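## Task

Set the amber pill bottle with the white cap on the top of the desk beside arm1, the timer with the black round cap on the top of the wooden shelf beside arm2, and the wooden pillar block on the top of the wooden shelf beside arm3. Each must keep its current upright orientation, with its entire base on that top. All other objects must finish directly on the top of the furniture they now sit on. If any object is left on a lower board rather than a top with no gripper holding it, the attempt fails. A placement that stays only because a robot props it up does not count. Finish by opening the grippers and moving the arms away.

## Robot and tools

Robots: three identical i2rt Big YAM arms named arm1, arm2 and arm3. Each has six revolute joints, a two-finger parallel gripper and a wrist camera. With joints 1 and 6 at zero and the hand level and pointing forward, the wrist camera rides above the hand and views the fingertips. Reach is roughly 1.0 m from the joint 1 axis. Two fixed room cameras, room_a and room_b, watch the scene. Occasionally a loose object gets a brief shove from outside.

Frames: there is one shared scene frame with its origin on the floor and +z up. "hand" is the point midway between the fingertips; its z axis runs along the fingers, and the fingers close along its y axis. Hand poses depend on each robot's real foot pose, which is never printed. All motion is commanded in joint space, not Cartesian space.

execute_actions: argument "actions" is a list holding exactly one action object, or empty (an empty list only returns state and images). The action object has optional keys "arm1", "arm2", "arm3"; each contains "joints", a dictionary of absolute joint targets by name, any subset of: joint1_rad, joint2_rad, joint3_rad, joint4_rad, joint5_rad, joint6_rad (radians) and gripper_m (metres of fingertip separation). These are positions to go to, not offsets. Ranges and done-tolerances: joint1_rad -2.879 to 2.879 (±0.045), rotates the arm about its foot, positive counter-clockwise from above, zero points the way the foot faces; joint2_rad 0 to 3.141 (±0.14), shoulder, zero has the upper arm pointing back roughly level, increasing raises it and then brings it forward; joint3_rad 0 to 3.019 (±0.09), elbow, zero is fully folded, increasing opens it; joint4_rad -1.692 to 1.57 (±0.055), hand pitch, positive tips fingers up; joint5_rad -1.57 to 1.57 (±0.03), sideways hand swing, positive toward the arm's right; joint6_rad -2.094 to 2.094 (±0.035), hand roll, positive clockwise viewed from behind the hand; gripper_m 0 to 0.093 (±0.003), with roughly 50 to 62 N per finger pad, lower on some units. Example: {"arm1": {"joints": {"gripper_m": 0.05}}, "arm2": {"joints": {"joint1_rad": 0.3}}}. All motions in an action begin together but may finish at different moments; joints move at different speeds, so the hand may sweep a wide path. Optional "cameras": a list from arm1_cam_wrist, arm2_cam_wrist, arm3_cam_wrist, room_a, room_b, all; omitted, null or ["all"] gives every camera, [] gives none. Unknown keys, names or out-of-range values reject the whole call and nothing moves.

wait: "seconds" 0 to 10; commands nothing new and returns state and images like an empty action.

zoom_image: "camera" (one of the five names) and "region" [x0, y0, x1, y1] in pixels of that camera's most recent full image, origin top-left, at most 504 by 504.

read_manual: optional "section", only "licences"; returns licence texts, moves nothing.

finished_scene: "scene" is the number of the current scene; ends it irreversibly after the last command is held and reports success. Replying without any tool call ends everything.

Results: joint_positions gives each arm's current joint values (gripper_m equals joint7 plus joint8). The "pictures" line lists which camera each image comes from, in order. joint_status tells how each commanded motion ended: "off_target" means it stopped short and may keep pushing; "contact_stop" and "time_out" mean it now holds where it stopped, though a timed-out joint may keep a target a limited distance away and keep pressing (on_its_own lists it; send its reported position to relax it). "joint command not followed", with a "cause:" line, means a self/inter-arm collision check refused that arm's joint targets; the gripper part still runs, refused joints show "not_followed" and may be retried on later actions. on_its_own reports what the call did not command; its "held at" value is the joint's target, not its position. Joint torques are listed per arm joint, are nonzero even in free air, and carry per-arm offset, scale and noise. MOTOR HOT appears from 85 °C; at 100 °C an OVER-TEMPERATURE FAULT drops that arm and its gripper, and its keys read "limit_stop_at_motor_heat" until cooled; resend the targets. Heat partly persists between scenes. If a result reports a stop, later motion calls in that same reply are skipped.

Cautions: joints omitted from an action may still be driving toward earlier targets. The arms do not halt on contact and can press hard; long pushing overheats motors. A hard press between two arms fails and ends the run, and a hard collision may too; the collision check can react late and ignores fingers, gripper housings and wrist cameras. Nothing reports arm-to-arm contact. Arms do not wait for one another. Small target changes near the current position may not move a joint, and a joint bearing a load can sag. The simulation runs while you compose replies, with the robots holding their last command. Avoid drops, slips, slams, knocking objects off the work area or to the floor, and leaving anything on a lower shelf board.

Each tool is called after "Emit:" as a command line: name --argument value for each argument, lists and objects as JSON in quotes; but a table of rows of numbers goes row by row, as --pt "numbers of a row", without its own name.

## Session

Emit:
execute_actions --actions '[]'

Scene clock: 0.00 s.
Joint torques (N m, as the arm reports them, + toward a larger angle): no reading
Motor temperatures (°C, as the motors report them): arm1=[25 29 28 27 27 25] | arm2=[28 28 31 25 24 27] | arm3=[27 29 29 25 28 25]
arm1.joint_positions: joint1_rad=+0.296 joint2_rad=+0.406 joint3_rad=+1.315 joint4_rad=-1.589 joint5_rad=+0.292 joint6_rad=-0.161 gripper_m=+0.095
arm1.joint_status: not commanded
arm1.hand: x=+0.2568 y=-0.1535 z=+1.4389 quat_wxyz=(-0.030, -0.804, -0.401, +0.438) (m; scene frame)
arm2.joint_positions: joint1_rad=-0.709 joint2_rad=+0.459 joint3_rad=+1.426 joint4_rad=-1.344 joint5_rad=-0.023 joint6_rad=-0.181 gripper_m=+0.095
arm2.joint_status: not commanded
arm2.hand: x=-0.0330 y=+1.3563 z=+1.3990 quat_wxyz=(+0.199, -0.814, +0.141, +0.527) (m; scene frame)
arm3.joint_positions: joint1_rad=+0.193 joint2_rad=+0.360 joint3_rad=+1.468 joint4_rad=-1.199 joint5_rad=-0.233 joint6_rad=-0.056 gripper_m=+0.095
arm3.joint_status: not commanded
arm3.hand: x=-0.3800 y=-1.1671 z=+1.5805 quat_wxyz=(-0.673, +0.082, -0.733, -0.052) (m; scene frame)
pictures: arm1_cam_wrist, arm2_cam_wrist, arm3_cam_wrist, room_a, room_b
Images, in order (width x height): arm1_cam_wrist 504x504, arm2_cam_wrist 504x504, arm3_cam_wrist 504x504, room_a 672x504, room_b 672x504.

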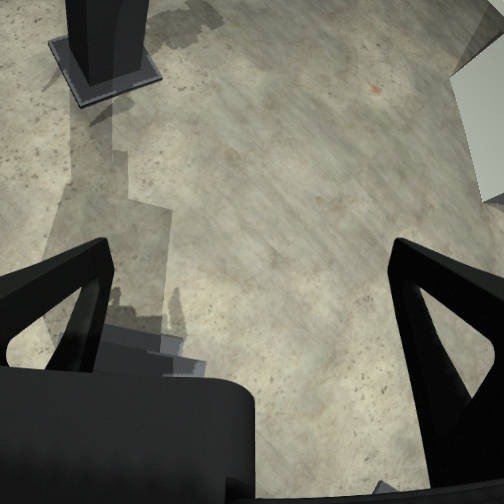

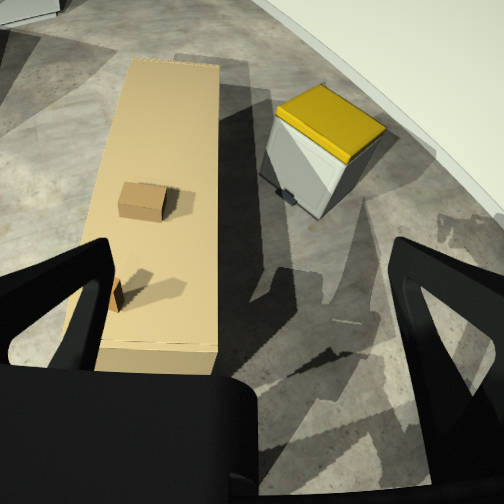

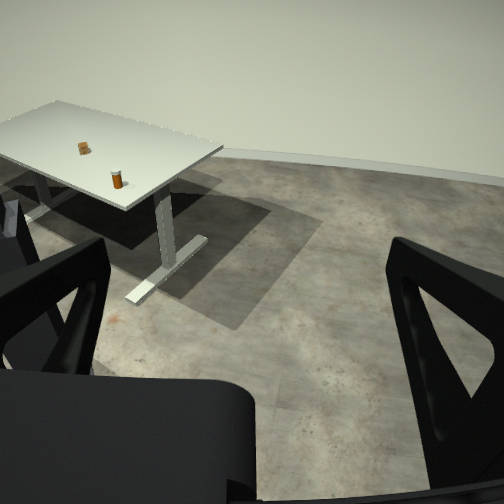

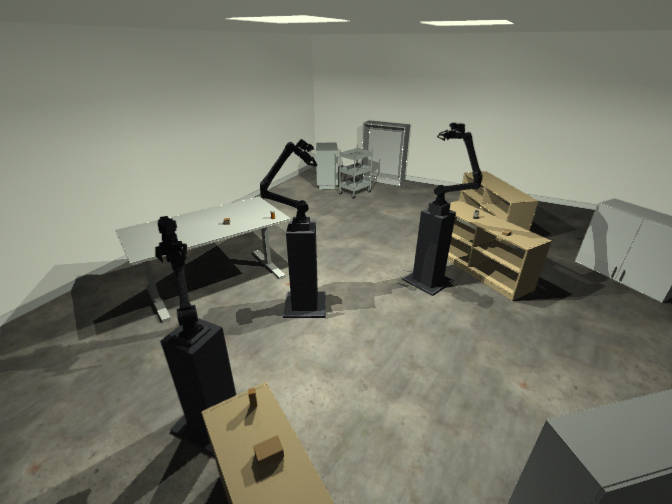

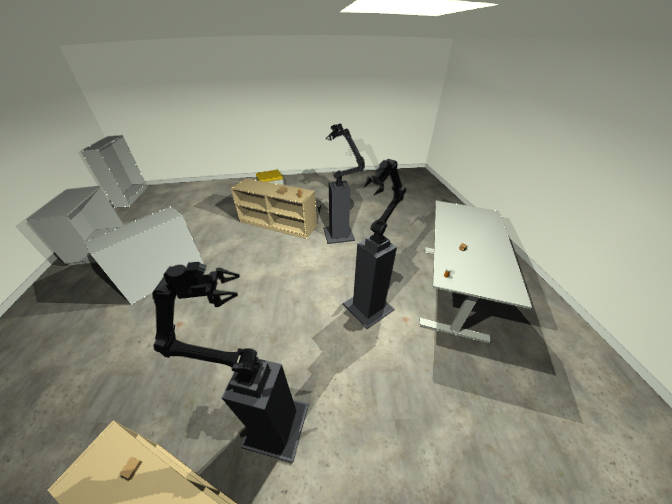

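Emit:
execute_actions --actions '[{"arm1":{"joints":{"joint1_rad":-1.988,"joint2_rad":2.49,"joint3_rad":1.37,"joint4_rad":1.55,"joint5_rad":0,"joint6_rad":0}},"arm2":{"joints":{"joint1_rad":-0.1,"joint2_rad":1.3,"joint3_rad":1.0,"joint4_rad":-0.62,"joint5_rad":0,"joint6_rad":0}},"arm3":{"joints":{"joint1_rad":-1.7,"joint2_rad":1.5,"joint3_rad":1.1,"joint4_rad":-0.52,"joint5_rad":0,"joint6_rad":0}}}]' --cameras '["arm2_cam_wrist","arm3_cam_wrist","room_a"]'

Scene clock: 8.53 s.
Joint torques (N m, as the arm reports them, + toward a larger angle): arm1=[  1.92 -22.21   8.4    2.55  -0.14   0.13] | arm2=[-0.83 -8.   14.48  2.23 -0.01  0.04] | arm3=[  1.52 -14.85   9.71   1.58  -0.01   0.03]
Motor temperatures (°C, as the motors report them): arm1=[25 29 29 27 27 25] | arm2=[28 28 32 25 24 27] | arm3=[27 30 30 25 28 25]
arm1.joint_positions: joint1_rad=-1.996 joint2_rad=+2.504 joint3_rad=+1.342 joint4_rad=+1.525 joint5_rad=+0.003 joint6_rad=-0.013 gripper_m=+0.095
arm1.joint_status: all done
arm1.hand: x=+0.2426 y=+0.6518 z=+0.9915 quat_wxyz=(+0.536, -0.439, +0.355, +0.628) (m; scene frame)
arm2.joint_positions: joint1_rad=-0.098 joint2_rad=+1.281 joint3_rad=+0.979 joint4_rad=-0.637 joint5_rad=+0.001 joint6_rad=-0.010 gripper_m=+0.095
arm2.joint_status: all done
arm2.hand: x=-0.3819 y=+1.2534 z=+1.0128 quat_wxyz=(+0.000, -0.951, -0.035, +0.308) (m; scene frame)
arm3.joint_positions: joint1_rad=-1.706 joint2_rad=+1.493 joint3_rad=+1.091 joint4_rad=-0.537 joint5_rad=+0.001 joint6_rad=-0.006 gripper_m=+0.095
arm3.joint_status: all done
arm3.hand: x=-0.6879 y=-1.7201 z=+1.0988 quat_wxyz=(-0.174, -0.784, -0.538, +0.257) (m; scene frame)
pictures: arm2_cam_wrist, arm3_cam_wrist, room_a
Images, in order (width x height): arm2_cam_wrist 504x504, arm3_cam_wrist 504x504, room_a 672x504.

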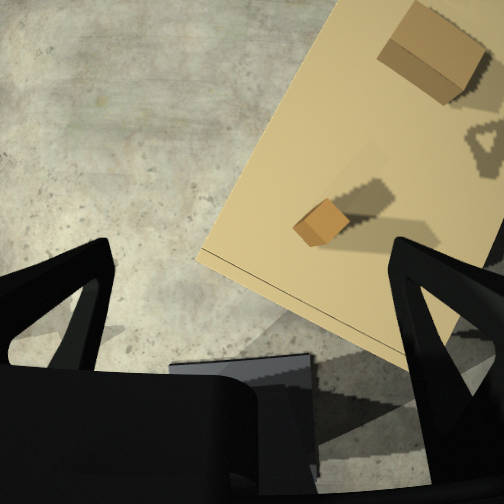

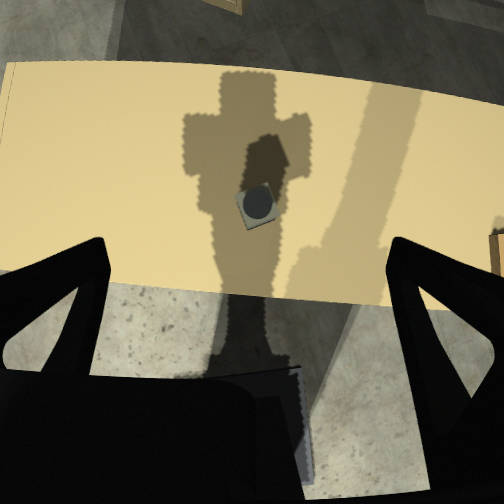

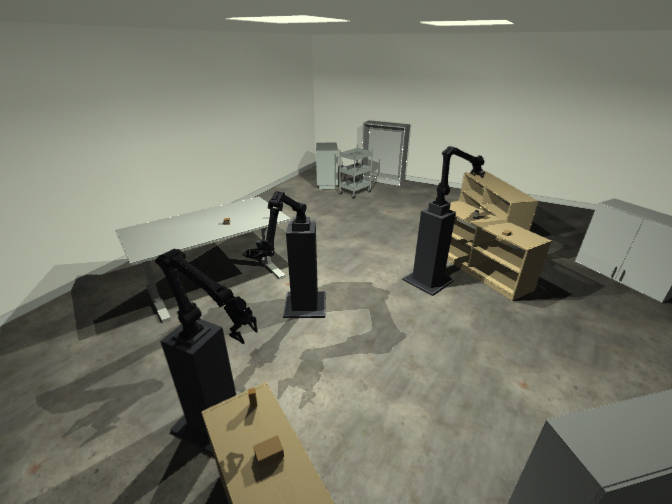

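Emit:
execute_actions --actions '[{"arm2":{"joints":{"joint1_rad":-0.235,"joint2_rad":1.91,"joint3_rad":1.29,"joint4_rad":-0.93,"joint6_rad":0.63}},"arm3":{"joints":{"joint1_rad":-1.725,"joint2_rad":2.35,"joint3_rad":1.65,"joint4_rad":-0.83,"joint6_rad":-0.32}}}]' --cameras '["arm2_cam_wrist","arm3_cam_wrist","room_a"]'

Emit:
zoom_image --camera "room_a" --region '[200,330,310,430]'

Scene clock: 19.20 s.
Joint torques (N m, as the arm reports them, + toward a larger angle): arm1=[  2.07 -22.2    8.4    2.56  -0.14   0.13] | arm2=[ -0.13 -18.78  11.25   0.47   0.07   0.04] | arm3=[  0.48 -27.39   9.13  -0.2   -0.06  -0.12]
Motor temperatures (°C, as the motors report them): arm1=[25 31 30 27 27 25] | arm2=[28 29 34 25 24 27] | arm3=[27 30 32 25 28 25]
arm1.joint_positions: joint1_rad=-1.996 joint2_rad=+2.504 joint3_rad=+1.342 joint4_rad=+1.525 joint5_rad=+0.003 joint6_rad=-0.013 gripper_m=+0.095
arm1.joint_status: not commanded
arm1.hand: x=+0.2426 y=+0.6518 z=+0.9915 quat_wxyz=(+0.536, -0.439, +0.355, +0.628) (m; scene frame)
arm2.joint_positions: joint1_rad=-0.243 joint2_rad=+1.918 joint3_rad=+1.272 joint4_rad=-0.921 joint5_rad=+0.000 joint6_rad=+0.620 gripper_m=+0.095
arm2.joint_status: all done
arm2.hand: x=-0.4116 y=+1.3301 z=+0.8009 quat_wxyz=(+0.007, -0.938, +0.345, +0.002) (m; scene frame)
arm3.joint_positions: joint1_rad=-1.717 joint2_rad=+2.362 joint3_rad=+1.620 joint4_rad=-0.821 joint5_rad=+0.001 joint6_rad=-0.312 gripper_m=+0.095
arm3.joint_status: all done
arm3.hand: x=-0.7185 y=-1.7786 z=+0.7781 quat_wxyz=(-0.002, -0.732, -0.681, +0.004) (m; scene frame)
pictures: arm2_cam_wrist, arm3_cam_wrist, room_a
Images, in order (width x height): arm2_cam_wrist 504x504, arm3_cam_wrist 504x504, room_a 672x504.

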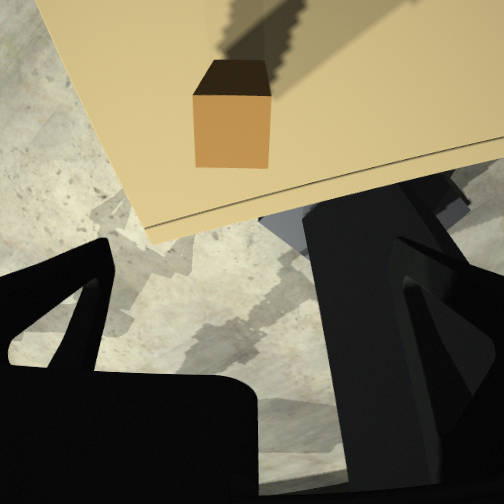

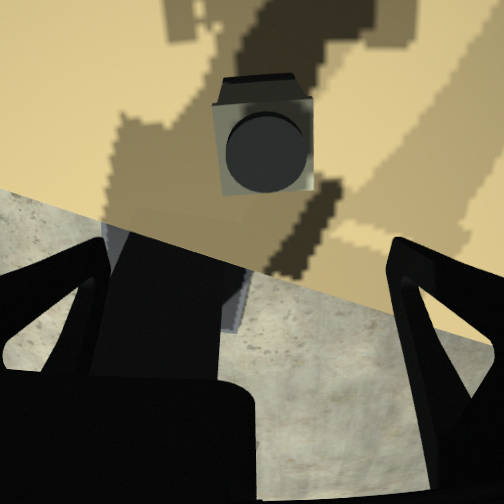

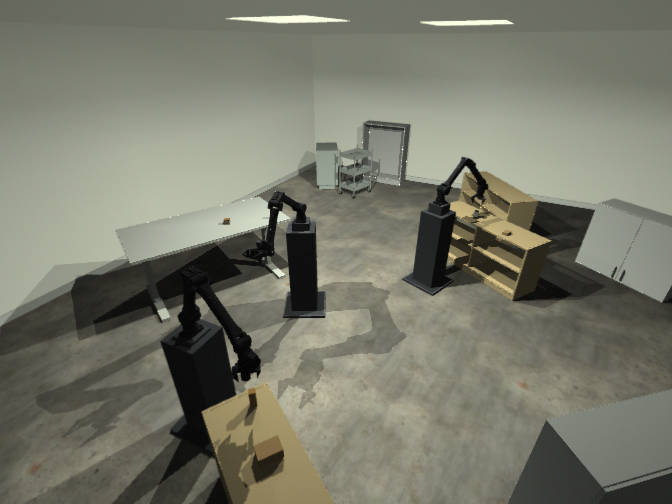

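Region (200, 330, 310, 430) of room_a's 672x504 image, scaled by 4.582, with more detail than that image has; it fills the top 458 rows of this view, and the rest is white.

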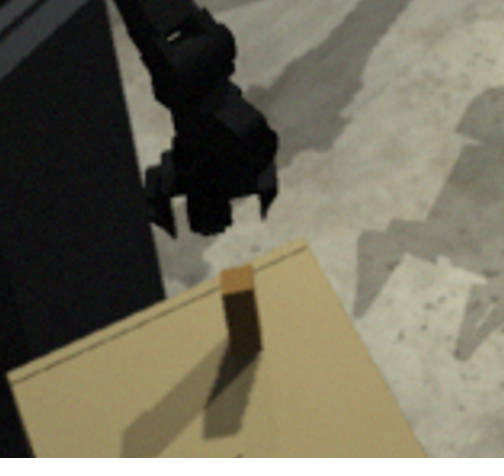

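Emit:
execute_actions --actions '[{"arm2":{"joints":{"joint2_rad":2.095,"joint3_rad":1.32,"joint4_rad":-0.76}},"arm3":{"joints":{"joint2_rad":1.85,"joint3_rad":1.76,"joint4_rad":-1.49,"joint6_rad":1.58}}}]' --cameras '["arm2_cam_wrist","room_a"]'

Emit:
zoom_image --camera "room_a" --region '[200,330,310,430]'

Scene clock: 30.80 s.
Joint torques (N m, as the arm reports them, + toward a larger angle): arm1=[  2.08 -22.2    8.39   2.55  -0.14   0.13] | arm2=[ -0.16 -19.55   9.97   1.1    0.06   0.04] | arm3=[  0.3  -19.69   9.15  -0.4    0.05   0.07]
Motor temperatures (°C, as the motors report them): arm1=[25 31 30 27 27 25] | arm2=[28 30 34 25 24 27] | arm3=[27 32 32 25 28 25]
arm1.joint_positions: joint1_rad=-1.996 joint2_rad=+2.504 joint3_rad=+1.342 joint4_rad=+1.525 joint5_rad=+0.003 joint6_rad=-0.013 gripper_m=+0.095
arm1.joint_status: not commanded
arm1.hand: x=+0.2426 y=+0.6518 z=+0.9915 quat_wxyz=(+0.536, -0.439, +0.355, +0.628) (m; scene frame)
arm2.joint_positions: joint1_rad=-0.243 joint2_rad=+2.093 joint3_rad=+1.304 joint4_rad=-0.771 joint5_rad=+0.000 joint6_rad=+0.621 gripper_m=+0.095
arm2.joint_status: all done
arm2.hand: x=-0.4319 y=+1.3331 z=+0.7206 quat_wxyz=(+0.007, -0.938, +0.346, +0.005) (m; scene frame)
arm3.joint_positions: joint1_rad=-1.717 joint2_rad=+1.832 joint3_rad=+1.754 joint4_rad=-1.474 joint5_rad=+0.001 joint6_rad=+1.572 gripper_m=+0.095
arm3.joint_status: all done
arm3.hand: x=-0.6990 y=-1.7304 z=+1.1370 quat_wxyz=(-0.010, -0.981, +0.192, +0.002) (m; scene frame)
pictures: arm2_cam_wrist, room_a
Images, in order (width x height): arm2_cam_wrist 504x504, room_a 672x504.

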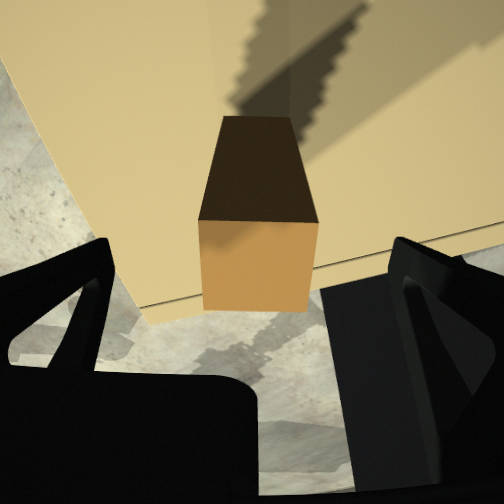

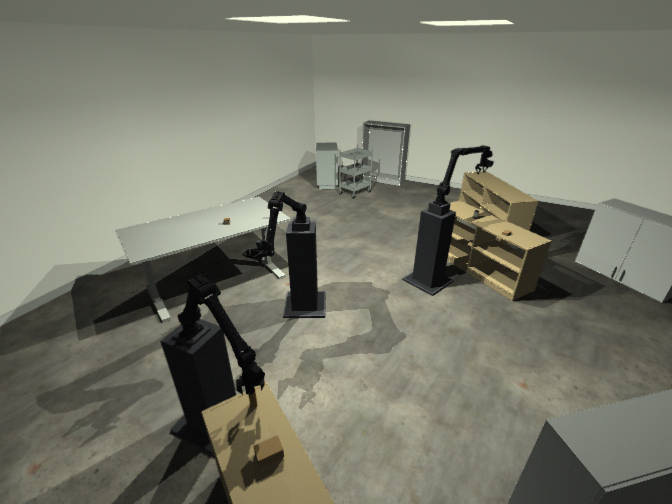

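Region (200, 330, 310, 430) of room_a's 672x504 image, scaled by 4.582, with more detail than that image has; it fills the top 458 rows of this view, and the rest is white.

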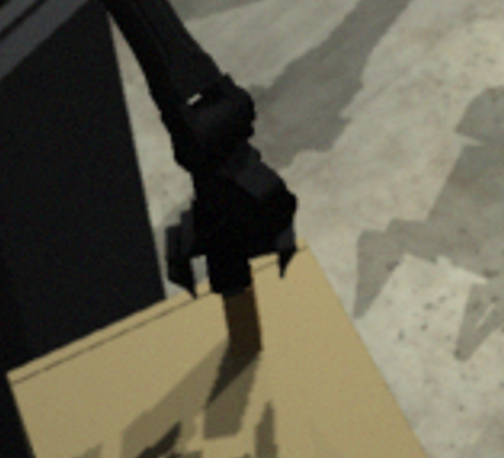

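Lower ~2 cm and close.

Emit:
execute_actions --actions '[{"arm2":{"joints":{"joint2_rad":2.16,"joint4_rad":-0.725}}}]' --cameras '[]'

Emit:
execute_actions --actions '[{"arm2":{"joints":{"gripper_m":0.01}}}]' --cameras '["arm2_cam_wrist"]'

Scene clock: 34.80 s.
Joint torques (N m, as the arm reports them, + toward a larger angle): arm1=[  2.09 -22.22   8.38   2.55  -0.14   0.13] | arm2=[ -0.21 -17.89   9.67   1.14   0.07   0.04] | arm3=[  0.27 -19.82   9.14  -0.37   0.06   0.05]
Motor temperatures (°C, as the motors report them): arm1=[25 32 30 27 27 25] | arm2=[28 30 34 25 24 27] | arm3=[27 32 33 25 28 25]
arm1.joint_positions: joint1_rad=-1.996 joint2_rad=+2.504 joint3_rad=+1.342 joint4_rad=+1.525 joint5_rad=+0.003 joint6_rad=-0.013 gripper_m=+0.095
arm1.joint_status: not commanded
arm1.hand: x=+0.2426 y=+0.6518 z=+0.9915 quat_wxyz=(+0.536, -0.439, +0.355, +0.628) (m; scene frame)
arm2.joint_positions: joint1_rad=-0.243 joint2_rad=+2.135 joint3_rad=+1.304 joint4_rad=-0.736 joint5_rad=+0.000 joint6_rad=+0.621 gripper_m=+0.095
arm2.joint_status: all done
arm2.hand: x=-0.4304 y=+1.3333 z=+0.6989 quat_wxyz=(+0.008, -0.938, +0.346, +0.001) (m; scene frame)
arm3.joint_positions: joint1_rad=-1.717 joint2_rad=+1.832 joint3_rad=+1.754 joint4_rad=-1.474 joint5_rad=+0.001 joint6_rad=+1.573 gripper_m=+0.095
arm3.joint_status: not commanded
arm3.hand: x=-0.6990 y=-1.7304 z=+1.1370 quat_wxyz=(-0.010, -0.981, +0.192, +0.002) (m; scene frame)
pictures: none
No camera images: the call's "cameras" was empty. Leave "cameras" out to get every camera's image.

Scene clock: 35.50 s.
Joint torques (N m, as the arm reports them, + toward a larger angle): arm1=[  2.08 -22.18   8.4    2.55  -0.14   0.13] | arm2=[ -0.21 -17.57   9.67   1.09   0.06   0.04] | arm3=[  0.33 -19.87   9.15  -0.39   0.07   0.04]
Motor temperatures (°C, as the motors report them): arm1=[25 32 30 27 27 25] | arm2=[28 30 34 25 24 27] | arm3=[27 32 33 25 28 25]
arm1.joint_positions: joint1_rad=-1.996 joint2_rad=+2.504 joint3_rad=+1.342 joint4_rad=+1.525 joint5_rad=+0.003 joint6_rad=-0.013 gripper_m=+0.095
arm1.joint_status: not commanded
arm1.hand: x=+0.2426 y=+0.6518 z=+0.9915 quat_wxyz=(+0.536, -0.439, +0.355, +0.628) (m; scene frame)
arm2.joint_positions: joint1_rad=-0.243 joint2_rad=+2.135 joint3_rad=+1.304 joint4_rad=-0.736 joint5_rad=+0.000 joint6_rad=+0.621 gripper_m=+0.035
arm2.joint_status: gripper_m off_target (ended at +0.035, target +0.010)
arm2.hand: x=-0.4305 y=+1.3333 z=+0.6989 quat_wxyz=(+0.008, -0.938, +0.346, +0.001) (m; scene frame)
arm3.joint_positions: joint1_rad=-1.717 joint2_rad=+1.832 joint3_rad=+1.754 joint4_rad=-1.474 joint5_rad=+0.001 joint6_rad=+1.573 gripper_m=+0.095
arm3.joint_status: not commanded
arm3.hand: x=-0.6990 y=-1.7304 z=+1.1370 quat_wxyz=(-0.010, -0.981, +0.192, +0.002) (m; scene frame)
pictures: arm2_cam_wrist
Images, in order (width x height): arm2_cam_wrist 504x504.

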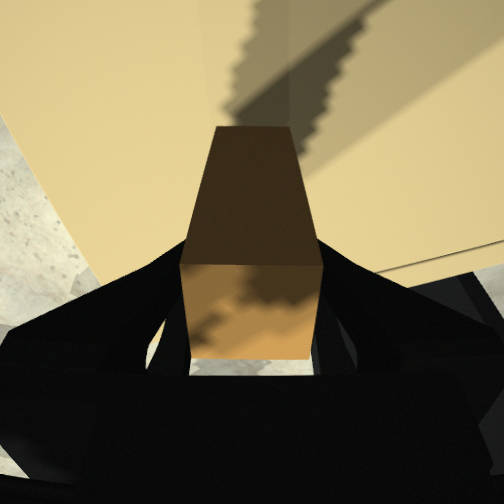

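Emit:
execute_actions --actions '[{"arm2":{"joints":{"joint2_rad":1.8,"joint3_rad":1.73,"joint4_rad":-1.48,"joint6_rad":1.0}},"arm3":{"joints":{"joint1_rad":-0.6}}}]' --cameras '[]'

Emit:
execute_actions --actions '[{"arm2":{"joints":{"joint1_rad":1.64,"joint6_rad":1.645}},"arm3":{"joints":{"joint1_rad":1.156}}}]' --cameras '["arm1_cam_wrist","arm2_cam_wrist"]'

Scene clock: 43.30 s.
Joint torques (N m, as the arm reports them, + toward a larger angle): arm1=[  2.08 -22.23   8.4    2.55  -0.14   0.13] | arm2=[ -0.13 -18.33  12.83   0.38   0.08   0.05] | arm3=[  0.23 -19.83   9.1   -0.42   0.14   0.04]
Motor temperatures (°C, as the motors report them): arm1=[25 32 30 27 27 25] | arm2=[28 31 34 25 24 27] | arm3=[27 32 33 25 28 25]
arm1.joint_positions: joint1_rad=-1.996 joint2_rad=+2.504 joint3_rad=+1.342 joint4_rad=+1.525 joint5_rad=+0.003 joint6_rad=-0.013 gripper_m=+0.095
arm1.joint_status: not commanded
arm1.hand: x=+0.2426 y=+0.6518 z=+0.9915 quat_wxyz=(+0.536, -0.439, +0.355, +0.628) (m; scene frame)
arm2.joint_positions: joint1_rad=-0.243 joint2_rad=+1.798 joint3_rad=+1.719 joint4_rad=-1.469 joint5_rad=+0.000 joint6_rad=+0.990 gripper_m=+0.035
arm2.joint_status: all done
arm2.hand: x=-0.4518 y=+1.3303 z=+1.0208 quat_wxyz=(+0.003, -0.859, +0.512, +0.011) (m; scene frame)
arm3.joint_positions: joint1_rad=-0.591 joint2_rad=+1.832 joint3_rad=+1.754 joint4_rad=-1.474 joint5_rad=-0.002 joint6_rad=+1.573 gripper_m=+0.095
arm3.joint_status: all done
arm3.hand: x=-0.0991 y=-1.6232 z=+1.1369 quat_wxyz=(-0.009, -0.933, -0.361, -0.004) (m; scene frame)
pictures: none
No camera images: the call's "cameras" was empty. Leave "cameras" out to get every camera's image.

Scene clock: 45.37 s.
Joint torques (N m, as the arm reports them, + toward a larger angle): arm1=[  2.06 -22.23   8.4    2.54  -0.14   0.13] | arm2=[ -1.02 -18.46  12.7    0.33   0.16   0.04] | arm3=[  0.   -20.05   9.07  -0.37   0.13   0.04]
Motor temperatures (°C, as the motors report them): arm1=[25 32 30 27 27 25] | arm2=[28 31 34 25 24 27] | arm3=[27 32 33 25 28 25]
arm1.joint_positions: joint1_rad=-1.996 joint2_rad=+2.504 joint3_rad=+1.342 joint4_rad=+1.525 joint5_rad=+0.003 joint6_rad=-0.013 gripper_m=+0.095
arm1.joint_status: not commanded
arm1.hand: x=+0.2426 y=+0.6518 z=+0.9915 quat_wxyz=(+0.536, -0.439, +0.355, +0.628) (m; scene frame)
arm2.joint_positions: joint1_rad=+1.650 joint2_rad=+1.798 joint3_rad=+1.719 joint4_rad=-1.469 joint5_rad=-0.001 joint6_rad=+1.635 gripper_m=+0.035
arm2.joint_status: all done
arm2.hand: x=+0.2370 y=+0.7380 z=+1.0165 quat_wxyz=(-0.004, -0.996, -0.086, -0.006) (m; scene frame)
arm3.joint_positions: joint1_rad=+1.165 joint2_rad=+1.835 joint3_rad=+1.754 joint4_rad=-1.474 joint5_rad=-0.002 joint6_rad=+1.573 gripper_m=+0.095
arm3.joint_status: all done
arm3.hand: x=-0.1405 y=-0.7459 z=+1.1348 quat_wxyz=(-0.002, -0.318, -0.948, -0.008) (m; scene frame)
pictures: arm1_cam_wrist, arm2_cam_wrist
Images, in order (width x height): arm1_cam_wrist 504x504, arm2_cam_wrist 504x504.

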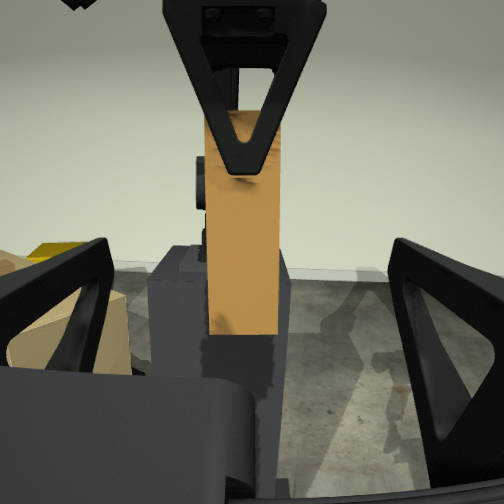

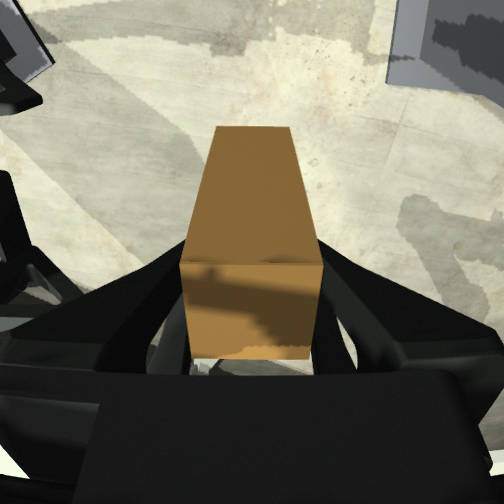

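Emit:
execute_actions --actions '[{"arm1":{"joints":{"joint2_rad":2.645,"joint3_rad":1.74,"joint4_rad":1.32}}}]' --cameras '["arm1_cam_wrist","arm2_cam_wrist"]'

Scene clock: 49.90 s.
Joint torques (N m, as the arm reports them, + toward a larger angle): arm1=[  2.06 -25.53  10.75   1.31  -0.14   0.13] | arm2=[ -1.08 -18.5   12.72   0.34   0.16   0.05] | arm3=[  0.27 -20.16   9.11  -0.39   0.13   0.05]
Motor temperatures (°C, as the motors report them): arm1=[25 32 31 27 27 25] | arm2=[28 31 34 25 24 27] | arm3=[27 32 33 25 28 25]
arm1.joint_positions: joint1_rad=-1.996 joint2_rad=+2.664 joint3_rad=+1.705 joint4_rad=+1.330 joint5_rad=+0.003 joint6_rad=-0.013 gripper_m=+0.095
arm1.joint_status: all done
arm1.hand: x=+0.2266 y=+0.7403 z=+0.9749 quat_wxyz=(+0.538, -0.436, +0.353, +0.629) (m; scene frame)
arm2.joint_positions: joint1_rad=+1.650 joint2_rad=+1.798 joint3_rad=+1.719 joint4_rad=-1.469 joint5_rad=-0.001 joint6_rad=+1.635 gripper_m=+0.035
arm2.joint_status: not commanded
arm2.hand: x=+0.2370 y=+0.7380 z=+1.0165 quat_wxyz=(-0.004, -0.996, -0.086, -0.006) (m; scene frame)
arm3.joint_positions: joint1_rad=+1.165 joint2_rad=+1.835 joint3_rad=+1.754 joint4_rad=-1.474 joint5_rad=-0.002 joint6_rad=+1.573 gripper_m=+0.095
arm3.joint_status: not commanded
arm3.hand: x=-0.1405 y=-0.7459 z=+1.1348 quat_wxyz=(-0.002, -0.318, -0.948, -0.008) (m; scene frame)
pictures: arm1_cam_wrist, arm2_cam_wrist
Images, in order (width x height): arm1_cam_wrist 504x504, arm2_cam_wrist 504x504.

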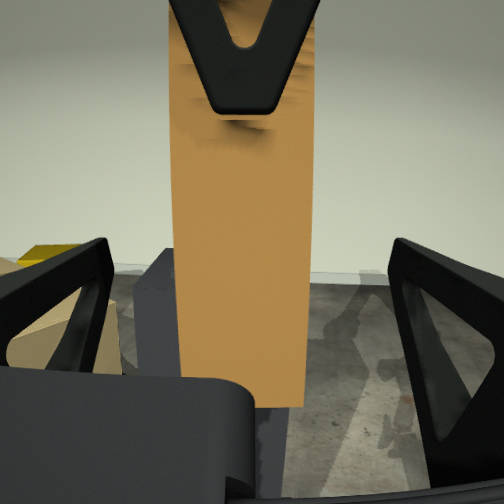

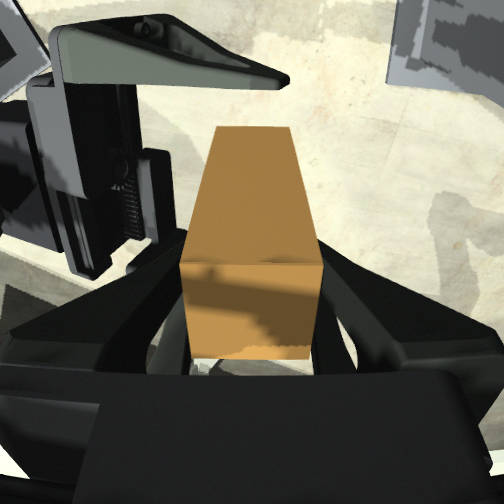

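Emit:
execute_actions --actions '[{"arm1":{"joints":{"gripper_m":0.01}}}]' --cameras '["arm2_cam_wrist"]'

Emit:
execute_actions --actions '[{"arm2":{"joints":{"gripper_m":0.085}}}]' --cameras '[]'

Emit:
execute_actions --actions '[{"arm2":{"joints":{"joint3_rad":1.96,"joint4_rad":-1.685}}}]' --cameras '[]'

Emit:
execute_actions --actions '[{"arm1":{"joints":{"joint1_rad":0.308}},"arm3":{"joints":{"joint2_rad":1.88,"joint3_rad":1.66,"joint4_rad":-1.335}}}]' --cameras '["arm1_cam_wrist","arm3_cam_wrist"]'

Scene clock: 58.60 s.
Joint torques (N m, as the arm reports them, + toward a larger angle): arm1=[  1.97 -25.78  10.77   1.37  -0.01   0.12] | arm2=[ -1.09 -18.53  12.71   0.36   0.21   0.04] | arm3=[  0.22 -20.16   9.12  -0.41   0.12   0.04]
Motor temperatures (°C, as the motors report them): arm1=[25 33 31 27 27 25] | arm2=[28 31 35 25 24 27] | arm3=[27 32 33 25 28 25]
arm1.joint_positions: joint1_rad=-1.995 joint2_rad=+2.664 joint3_rad=+1.705 joint4_rad=+1.329 joint5_rad=-0.001 joint6_rad=-0.011 gripper_m=+0.035
arm1.joint_status: gripper_m off_target (ended at +0.035, target +0.010)
arm1.hand: x=+0.2247 y=+0.7400 z=+0.9747 quat_wxyz=(+0.536, -0.438, +0.352, +0.631) (m; scene frame)
arm2.joint_positions: joint1_rad=+1.649 joint2_rad=+1.798 joint3_rad=+1.719 joint4_rad=-1.470 joint5_rad=-0.003 joint6_rad=+1.636 gripper_m=+0.035
arm2.joint_status: not commanded
arm2.hand: x=+0.2371 y=+0.7381 z=+1.0165 quat_wxyz=(-0.004, -0.996, -0.086, -0.007) (m; scene frame)
arm3.joint_positions: joint1_rad=+1.165 joint2_rad=+1.835 joint3_rad=+1.754 joint4_rad=-1.474 joint5_rad=-0.002 joint6_rad=+1.573 gripper_m=+0.095
arm3.joint_status: not commanded
arm3.hand: x=-0.1405 y=-0.7459 z=+1.1348 quat_wxyz=(-0.002, -0.318, -0.948, -0.008) (m; scene frame)
pictures: arm2_cam_wrist
Images, in order (width x height): arm2_cam_wrist 504x504.

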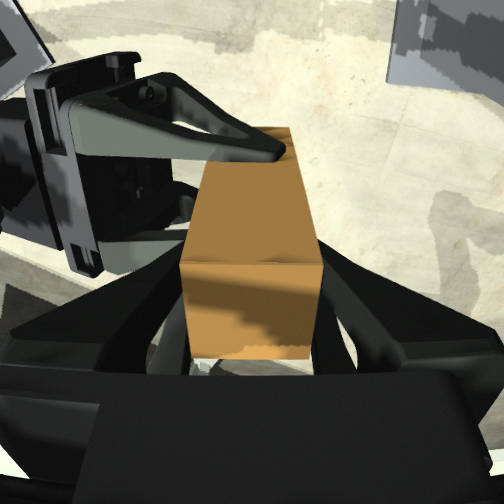

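Scene clock: 59.27 s.
Joint torques (N m, as the arm reports them, + toward a larger angle): arm1=[  1.88 -25.75  10.79   1.41   0.     0.12] | arm2=[ -1.06 -18.49  12.66   0.34   0.21   0.04] | arm3=[  0.32 -20.06   9.13  -0.41   0.12   0.04]
Motor temperatures (°C, as the motors report them): arm1=[25 33 31 27 27 25] | arm2=[28 31 35 25 24 27] | arm3=[27 32 33 25 28 25]
arm1.joint_positions: joint1_rad=-1.995 joint2_rad=+2.664 joint3_rad=+1.705 joint4_rad=+1.327 joint5_rad=-0.001 joint6_rad=-0.011 gripper_m=+0.035
arm1.joint_status: not commanded
arm1.hand: x=+0.2246 y=+0.7401 z=+0.9743 quat_wxyz=(+0.535, -0.438, +0.352, +0.630) (m; scene frame)
arm2.joint_positions: joint1_rad=+1.649 joint2_rad=+1.798 joint3_rad=+1.719 joint4_rad=-1.470 joint5_rad=-0.003 joint6_rad=+1.636 gripper_m=+0.085
arm2.joint_status: all done
arm2.hand: x=+0.2370 y=+0.7381 z=+1.0165 quat_wxyz=(-0.004, -0.996, -0.086, -0.007) (m; scene frame)
arm3.joint_positions: joint1_rad=+1.165 joint2_rad=+1.835 joint3_rad=+1.754 joint4_rad=-1.474 joint5_rad=-0.002 joint6_rad=+1.573 gripper_m=+0.095
arm3.joint_status: not commanded
arm3.hand: x=-0.1405 y=-0.7459 z=+1.1348 quat_wxyz=(-0.002, -0.318, -0.948, -0.008) (m; scene frame)
pictures: none
No camera images: the call's "cameras" was empty. Leave "cameras" out to get every camera's image.

Scene clock: 60.47 s.
Joint torques (N m, as the arm reports them, + toward a larger angle): arm1=[  1.96 -25.68  10.81   1.4    0.     0.11] | arm2=[ -1.07 -17.72  14.44   0.34   0.19   0.03] | arm3=[  0.26 -20.22   9.17  -0.43   0.11   0.04]
Motor temperatures (°C, as the motors report them): arm1=[25 33 31 27 27 25] | arm2=[28 31 35 25 24 27] | arm3=[27 32 33 25 28 25]
arm1.joint_positions: joint1_rad=-1.995 joint2_rad=+2.664 joint3_rad=+1.705 joint4_rad=+1.327 joint5_rad=-0.001 joint6_rad=-0.011 gripper_m=+0.035
arm1.joint_status: not commanded
arm1.hand: x=+0.2246 y=+0.7401 z=+0.9743 quat_wxyz=(+0.535, -0.438, +0.352, +0.630) (m; scene frame)
arm2.joint_positions: joint1_rad=+1.649 joint2_rad=+1.791 joint3_rad=+1.931 joint4_rad=-1.674 joint5_rad=-0.003 joint6_rad=+1.636 gripper_m=+0.085
arm2.joint_status: all done
arm2.hand: x=+0.2361 y=+0.7383 z=+1.1013 quat_wxyz=(-0.011, -0.996, -0.086, -0.008) (m; scene frame)
arm3.joint_positions: joint1_rad=+1.165 joint2_rad=+1.835 joint3_rad=+1.754 joint4_rad=-1.474 joint5_rad=-0.002 joint6_rad=+1.573 gripper_m=+0.095
arm3.joint_status: not commanded
arm3.hand: x=-0.1405 y=-0.7459 z=+1.1348 quat_wxyz=(-0.002, -0.318, -0.948, -0.008) (m; scene frame)
pictures: none
No camera images: the call's "cameras" was empty. Leave "cameras" out to get every camera's image.

Scene clock: 62.93 s.
Joint torques (N m, as the arm reports them, + toward a larger angle): arm1=[  1.4  -25.74   8.99   1.68   0.01   0.12] | arm2=[ -1.09 -17.75  14.46   0.32   0.19   0.03] | arm3=[  0.17 -19.9    9.02   0.55   0.12   0.05]
Motor temperatures (°C, as the motors report them): arm1=[26 33 31 27 27 25] | arm2=[28 31 35 25 24 27] | arm3=[27 32 33 25 28 25]
arm1.joint_positions: joint1_rad=+0.312 joint2_rad=+2.664 joint3_rad=+1.722 joint4_rad=+1.320 joint5_rad=-0.002 joint6_rad=-0.011 gripper_m=+0.035
arm1.joint_status: all done
arm1.hand: x=-0.1350 y=-0.7537 z=+0.9590 quat_wxyz=(-0.362, -0.509, -0.255, +0.739) (m; scene frame)
arm2.joint_positions: joint1_rad=+1.649 joint2_rad=+1.791 joint3_rad=+1.931 joint4_rad=-1.674 joint5_rad=-0.003 joint6_rad=+1.636 gripper_m=+0.085
arm2.joint_status: not commanded
arm2.hand: x=+0.2361 y=+0.7383 z=+1.1013 quat_wxyz=(-0.011, -0.996, -0.086, -0.008) (m; scene frame)
arm3.joint_positions: joint1_rad=+1.165 joint2_rad=+1.861 joint3_rad=+1.654 joint4_rad=-1.350 joint5_rad=-0.002 joint6_rad=+1.573 gripper_m=+0.095
arm3.joint_status: all done
arm3.hand: x=-0.1396 y=-0.7447 z=+1.0826 quat_wxyz=(-0.001, -0.318, -0.948, -0.006) (m; scene frame)
pictures: arm1_cam_wrist, arm3_cam_wrist
Images, in order (width x height): arm1_cam_wrist 504x504, arm3_cam_wrist 504x504.

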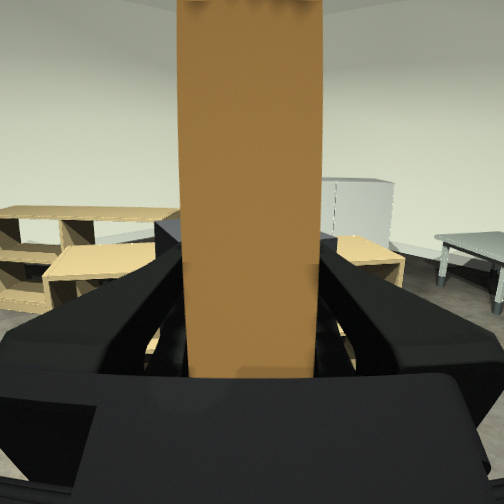

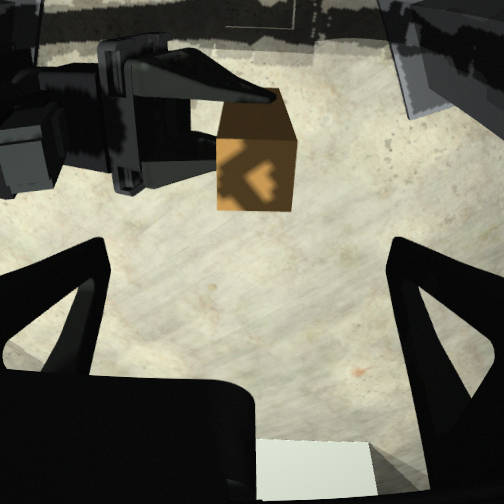

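Emit:
execute_actions --actions '[{"arm3":{"joints":{"joint2_rad":1.94,"joint3_rad":1.535,"joint4_rad":-1.145}}}]' --cameras '["arm1_cam_wrist","arm3_cam_wrist"]'

Scene clock: 67.27 s.
Joint torques (N m, as the arm reports them, + toward a larger angle): arm1=[  1.38 -25.72   8.99   1.7    0.01   0.12] | arm2=[ -1.07 -17.61  14.44   0.35   0.19   0.04] | arm3=[  0.25 -21.87   8.86   0.73   0.12   0.04]
Motor temperatures (°C, as the motors report them): arm1=[25 33 31 27 27 25] | arm2=[28 31 36 25 24 27] | arm3=[27 32 33 25 28 25]
arm1.joint_positions: joint1_rad=+0.312 joint2_rad=+2.664 joint3_rad=+1.722 joint4_rad=+1.320 joint5_rad=-0.002 joint6_rad=-0.011 gripper_m=+0.035
arm1.joint_status: not commanded
arm1.hand: x=-0.1350 y=-0.7537 z=+0.9590 quat_wxyz=(-0.362, -0.509, -0.255, +0.739) (m; scene frame)
arm2.joint_positions: joint1_rad=+1.649 joint2_rad=+1.791 joint3_rad=+1.931 joint4_rad=-1.674 joint5_rad=-0.003 joint6_rad=+1.636 gripper_m=+0.085
arm2.joint_status: not commanded
arm2.hand: x=+0.2361 y=+0.7383 z=+1.1013 quat_wxyz=(-0.011, -0.996, -0.086, -0.008) (m; scene frame)
arm3.joint_positions: joint1_rad=+1.165 joint2_rad=+1.932 joint3_rad=+1.523 joint4_rad=-1.160 joint5_rad=-0.002 joint6_rad=+1.573 gripper_m=+0.095
arm3.joint_status: all done
arm3.hand: x=-0.1409 y=-0.7465 z=+0.9961 quat_wxyz=(+0.000, -0.318, -0.948, -0.001) (m; scene frame)
pictures: arm1_cam_wrist, arm3_cam_wrist
Images, in order (width x height): arm1_cam_wrist 504x504, arm3_cam_wrist 504x504.

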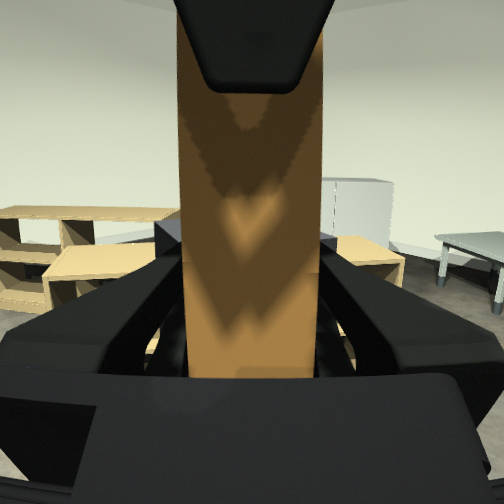

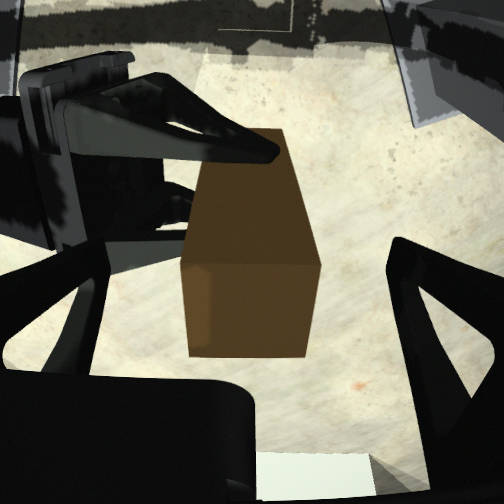

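Emit:
execute_actions --actions '[{"arm3":{"joints":{"gripper_m":0.01}}}]' --cameras '["arm3_cam_wrist"]'

Emit:
execute_actions --actions '[{"arm1":{"joints":{"gripper_m":0.093}}}]' --cameras '[]'

Emit:
execute_actions --actions '[{"arm1":{"joints":{"joint2_rad":2.52,"joint3_rad":1.36,"joint4_rad":1.55}}}]' --cameras '[]'

Emit:
execute_actions --actions '[{"arm3":{"joints":{"joint1_rad":-2.0,"joint6_rad":-0.38}}}]' --cameras '[]'

Emit:
execute_actions --actions '[{"arm3":{"joints":{"joint2_rad":2.475,"joint3_rad":1.76,"joint4_rad":-0.785}}}]' --cameras '["arm3_cam_wrist","room_a","room_b"]'

Emit:
zoom_image --camera "room_a" --region '[455,185,525,245]'

Scene clock: 78.53 s.
Joint torques (N m, as the arm reports them, + toward a larger angle): arm1=[  1.36 -25.58   9.     1.69   0.03   0.11] | arm2=[ -1.01 -17.62  14.48   0.34   0.19   0.03] | arm3=[  0.24 -21.91   8.85   0.48   0.12  -0.02]
Motor temperatures (°C, as the motors report them): arm1=[25 33 31 27 27 25] | arm2=[28 31 36 25 24 27] | arm3=[27 32 33 25 28 25]
arm1.joint_positions: joint1_rad=+0.312 joint2_rad=+2.664 joint3_rad=+1.722 joint4_rad=+1.319 joint5_rad=-0.003 joint6_rad=-0.010 gripper_m=+0.035
arm1.joint_status: not commanded
arm1.hand: x=-0.1349 y=-0.7538 z=+0.9590 quat_wxyz=(-0.362, -0.509, -0.255, +0.738) (m; scene frame)
arm2.joint_positions: joint1_rad=+1.649 joint2_rad=+1.791 joint3_rad=+1.931 joint4_rad=-1.674 joint5_rad=-0.003 joint6_rad=+1.636 gripper_m=+0.085
arm2.joint_status: not commanded
arm2.hand: x=+0.2361 y=+0.7383 z=+1.1013 quat_wxyz=(-0.011, -0.996, -0.086, -0.008) (m; scene frame)
arm3.joint_positions: joint1_rad=+1.164 joint2_rad=+1.932 joint3_rad=+1.523 joint4_rad=-1.158 joint5_rad=-0.001 joint6_rad=+1.579 gripper_m=+0.035
arm3.joint_status: gripper_m off_target (ended at +0.035, target +0.010)
arm3.hand: x=-0.1403 y=-0.7463 z=+0.9961 quat_wxyz=(+0.000, -0.321, -0.947, -0.002) (m; scene frame)
pictures: arm3_cam_wrist
Images, in order (width x height): arm3_cam_wrist 504x504.

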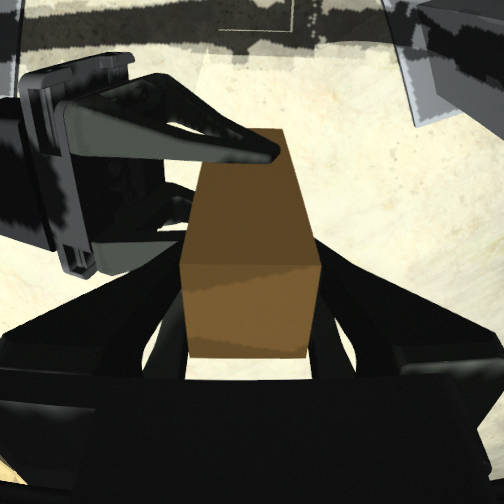

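Scene clock: 79.23 s.
Joint torques (N m, as the arm reports them, + toward a larger angle): arm1=[  1.34 -25.86   9.     1.71   0.03   0.1 ] | arm2=[ -1.   -17.72  14.46   0.36   0.19   0.03] | arm3=[  0.27 -21.38   8.82   0.48   0.12  -0.02]
Motor temperatures (°C, as the motors report them): arm1=[25 33 31 27 27 25] | arm2=[28 31 36 25 24 27] | arm3=[27 32 33 25 28 25]
arm1.joint_positions: joint1_rad=+0.312 joint2_rad=+2.664 joint3_rad=+1.722 joint4_rad=+1.319 joint5_rad=-0.002 joint6_rad=-0.010 gripper_m=+0.093
arm1.joint_status: all done
arm1.hand: x=-0.1349 y=-0.7538 z=+0.9590 quat_wxyz=(-0.362, -0.509, -0.254, +0.738) (m; scene frame)
arm2.joint_positions: joint1_rad=+1.649 joint2_rad=+1.791 joint3_rad=+1.931 joint4_rad=-1.674 joint5_rad=-0.003 joint6_rad=+1.636 gripper_m=+0.085
arm2.joint_status: not commanded
arm2.hand: x=+0.2361 y=+0.7383 z=+1.1013 quat_wxyz=(-0.011, -0.996, -0.086, -0.008) (m; scene frame)
arm3.joint_positions: joint1_rad=+1.164 joint2_rad=+1.932 joint3_rad=+1.523 joint4_rad=-1.158 joint5_rad=-0.001 joint6_rad=+1.579 gripper_m=+0.035
arm3.joint_status: not commanded
arm3.hand: x=-0.1403 y=-0.7463 z=+0.9961 quat_wxyz=(+0.000, -0.321, -0.947, -0.002) (m; scene frame)
pictures: none
No camera images: the call's "cameras" was empty. Leave "cameras" out to get every camera's image.

Scene clock: 80.37 s.
Joint torques (N m, as the arm reports them, + toward a larger angle): arm1=[  1.43 -21.51   5.17   2.44   0.03   0.11] | arm2=[ -1.04 -17.75  14.47   0.34   0.19   0.04] | arm3=[  0.21 -21.44   8.85   0.5    0.11  -0.01]
Motor temperatures (°C, as the motors report them): arm1=[25 33 31 27 27 25] | arm2=[28 31 36 25 24 27] | arm3=[27 32 33 25 28 25]
arm1.joint_positions: joint1_rad=+0.312 joint2_rad=+2.526 joint3_rad=+1.361 joint4_rad=+1.528 joint5_rad=-0.002 joint6_rad=-0.010 gripper_m=+0.093
arm1.joint_status: all done
arm1.hand: x=-0.0793 y=-0.6809 z=+0.9645 quat_wxyz=(-0.360, -0.514, -0.257, +0.735) (m; scene frame)
arm2.joint_positions: joint1_rad=+1.649 joint2_rad=+1.791 joint3_rad=+1.931 joint4_rad=-1.674 joint5_rad=-0.003 joint6_rad=+1.636 gripper_m=+0.085
arm2.joint_status: not commanded
arm2.hand: x=+0.2361 y=+0.7383 z=+1.1013 quat_wxyz=(-0.011, -0.996, -0.086, -0.008) (m; scene frame)
arm3.joint_positions: joint1_rad=+1.164 joint2_rad=+1.932 joint3_rad=+1.523 joint4_rad=-1.158 joint5_rad=-0.001 joint6_rad=+1.579 gripper_m=+0.035
arm3.joint_status: not commanded
arm3.hand: x=-0.1403 y=-0.7463 z=+0.9961 quat_wxyz=(+0.000, -0.321, -0.947, -0.002) (m; scene frame)
pictures: none
No camera images: the call's "cameras" was empty. Leave "cameras" out to get every camera's image.

Scene clock: 83.13 s.
Joint torques (N m, as the arm reports them, + toward a larger angle): arm1=[  1.34 -21.56   5.2    2.45   0.02   0.11] | arm2=[ -1.03 -17.71  14.46   0.34   0.18   0.03] | arm3=[  1.78 -21.8    8.94   0.23  -0.09  -0.11]
Motor temperatures (°C, as the motors report them): arm1=[25 33 31 27 27 25] | arm2=[28 31 37 25 24 27] | arm3=[27 32 33 25 28 25]
arm1.joint_positions: joint1_rad=+0.312 joint2_rad=+2.526 joint3_rad=+1.361 joint4_rad=+1.528 joint5_rad=-0.002 joint6_rad=-0.010 gripper_m=+0.093
arm1.joint_status: not commanded
arm1.hand: x=-0.0793 y=-0.6809 z=+0.9645 quat_wxyz=(-0.360, -0.514, -0.257, +0.735) (m; scene frame)
arm2.joint_positions: joint1_rad=+1.649 joint2_rad=+1.791 joint3_rad=+1.931 joint4_rad=-1.674 joint5_rad=-0.003 joint6_rad=+1.636 gripper_m=+0.085
arm2.joint_status: not commanded
arm2.hand: x=+0.2361 y=+0.7383 z=+1.1013 quat_wxyz=(-0.011, -0.996, -0.086, -0.008) (m; scene frame)
arm3.joint_positions: joint1_rad=-2.008 joint2_rad=+1.932 joint3_rad=+1.523 joint4_rad=-1.146 joint5_rad=+0.002 joint6_rad=-0.373 gripper_m=+0.035
arm3.joint_status: all done
arm3.hand: x=-0.8436 y=-1.6489 z=+0.9967 quat_wxyz=(-0.001, -0.806, -0.592, +0.008) (m; scene frame)
pictures: none
No camera images: the call's "cameras" was empty. Leave "cameras" out to get every camera's image.

Scene clock: 84.57 s.
Joint torques (N m, as the arm reports them, + toward a larger angle): arm1=[  1.33 -21.57   5.2    2.46   0.03   0.11] | arm2=[ -1.06 -17.67  14.44   0.34   0.19   0.03] | arm3=[  1.69 -29.31   8.57   0.49  -0.09  -0.1 ]
Motor temperatures (°C, as the motors report them): arm1=[25 33 31 27 27 25] | arm2=[28 31 37 25 24 27] | arm3=[27 32 33 25 28 25]
arm1.joint_positions: joint1_rad=+0.312 joint2_rad=+2.526 joint3_rad=+1.361 joint4_rad=+1.528 joint5_rad=-0.002 joint6_rad=-0.010 gripper_m=+0.093
arm1.joint_status: not commanded
arm1.hand: x=-0.0793 y=-0.6809 z=+0.9645 quat_wxyz=(-0.360, -0.514, -0.257, +0.735) (m; scene frame)
arm2.joint_positions: joint1_rad=+1.649 joint2_rad=+1.791 joint3_rad=+1.931 joint4_rad=-1.674 joint5_rad=-0.003 joint6_rad=+1.636 gripper_m=+0.085
arm2.joint_status: not commanded
arm2.hand: x=+0.2361 y=+0.7383 z=+1.1013 quat_wxyz=(-0.011, -0.996, -0.086, -0.008) (m; scene frame)
arm3.joint_positions: joint1_rad=-2.008 joint2_rad=+2.497 joint3_rad=+1.728 joint4_rad=-0.799 joint5_rad=+0.002 joint6_rad=-0.373 gripper_m=+0.035
arm3.joint_status: all done
arm3.hand: x=-0.8853 y=-1.7012 z=+0.7256 quat_wxyz=(+0.000, -0.806, -0.592, +0.002) (m; scene frame)
pictures: arm3_cam_wrist, room_a, room_b
Images, in order (width x height): arm3_cam_wrist 504x504, room_a 672x504, room_b 672x504.

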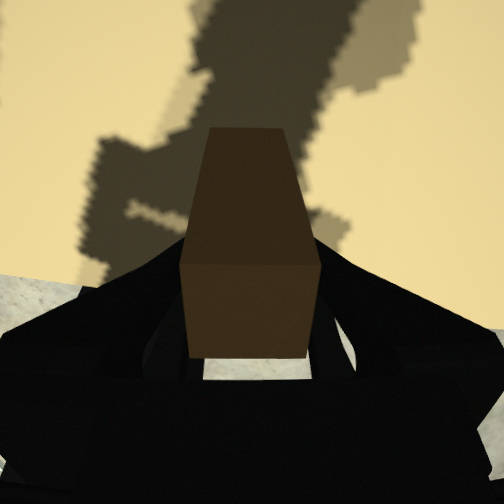

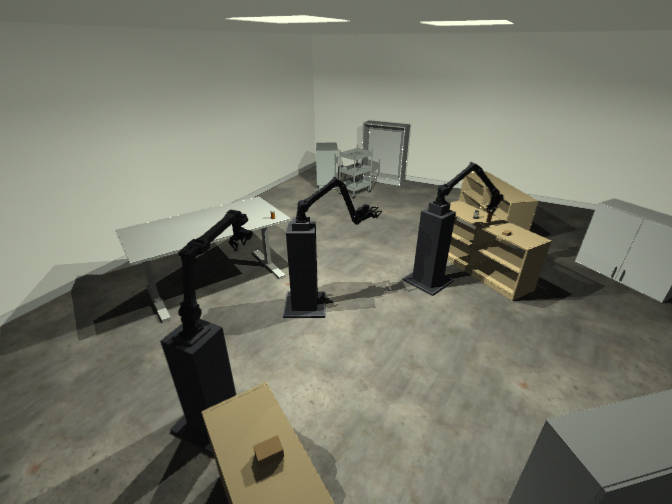

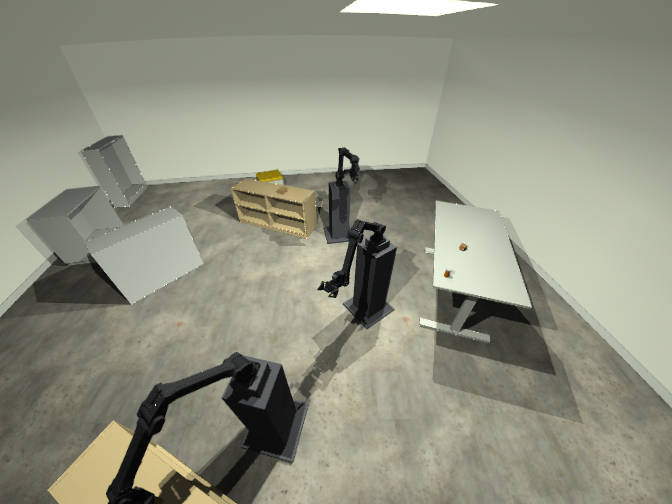

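Region (455, 185, 525, 245) of room_a's 672x504 image, scaled by 7.200, with more detail than that image has; it fills the top 432 rows of this view, and the rest is white.

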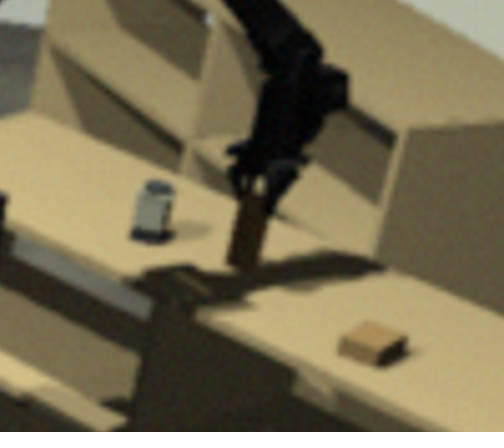

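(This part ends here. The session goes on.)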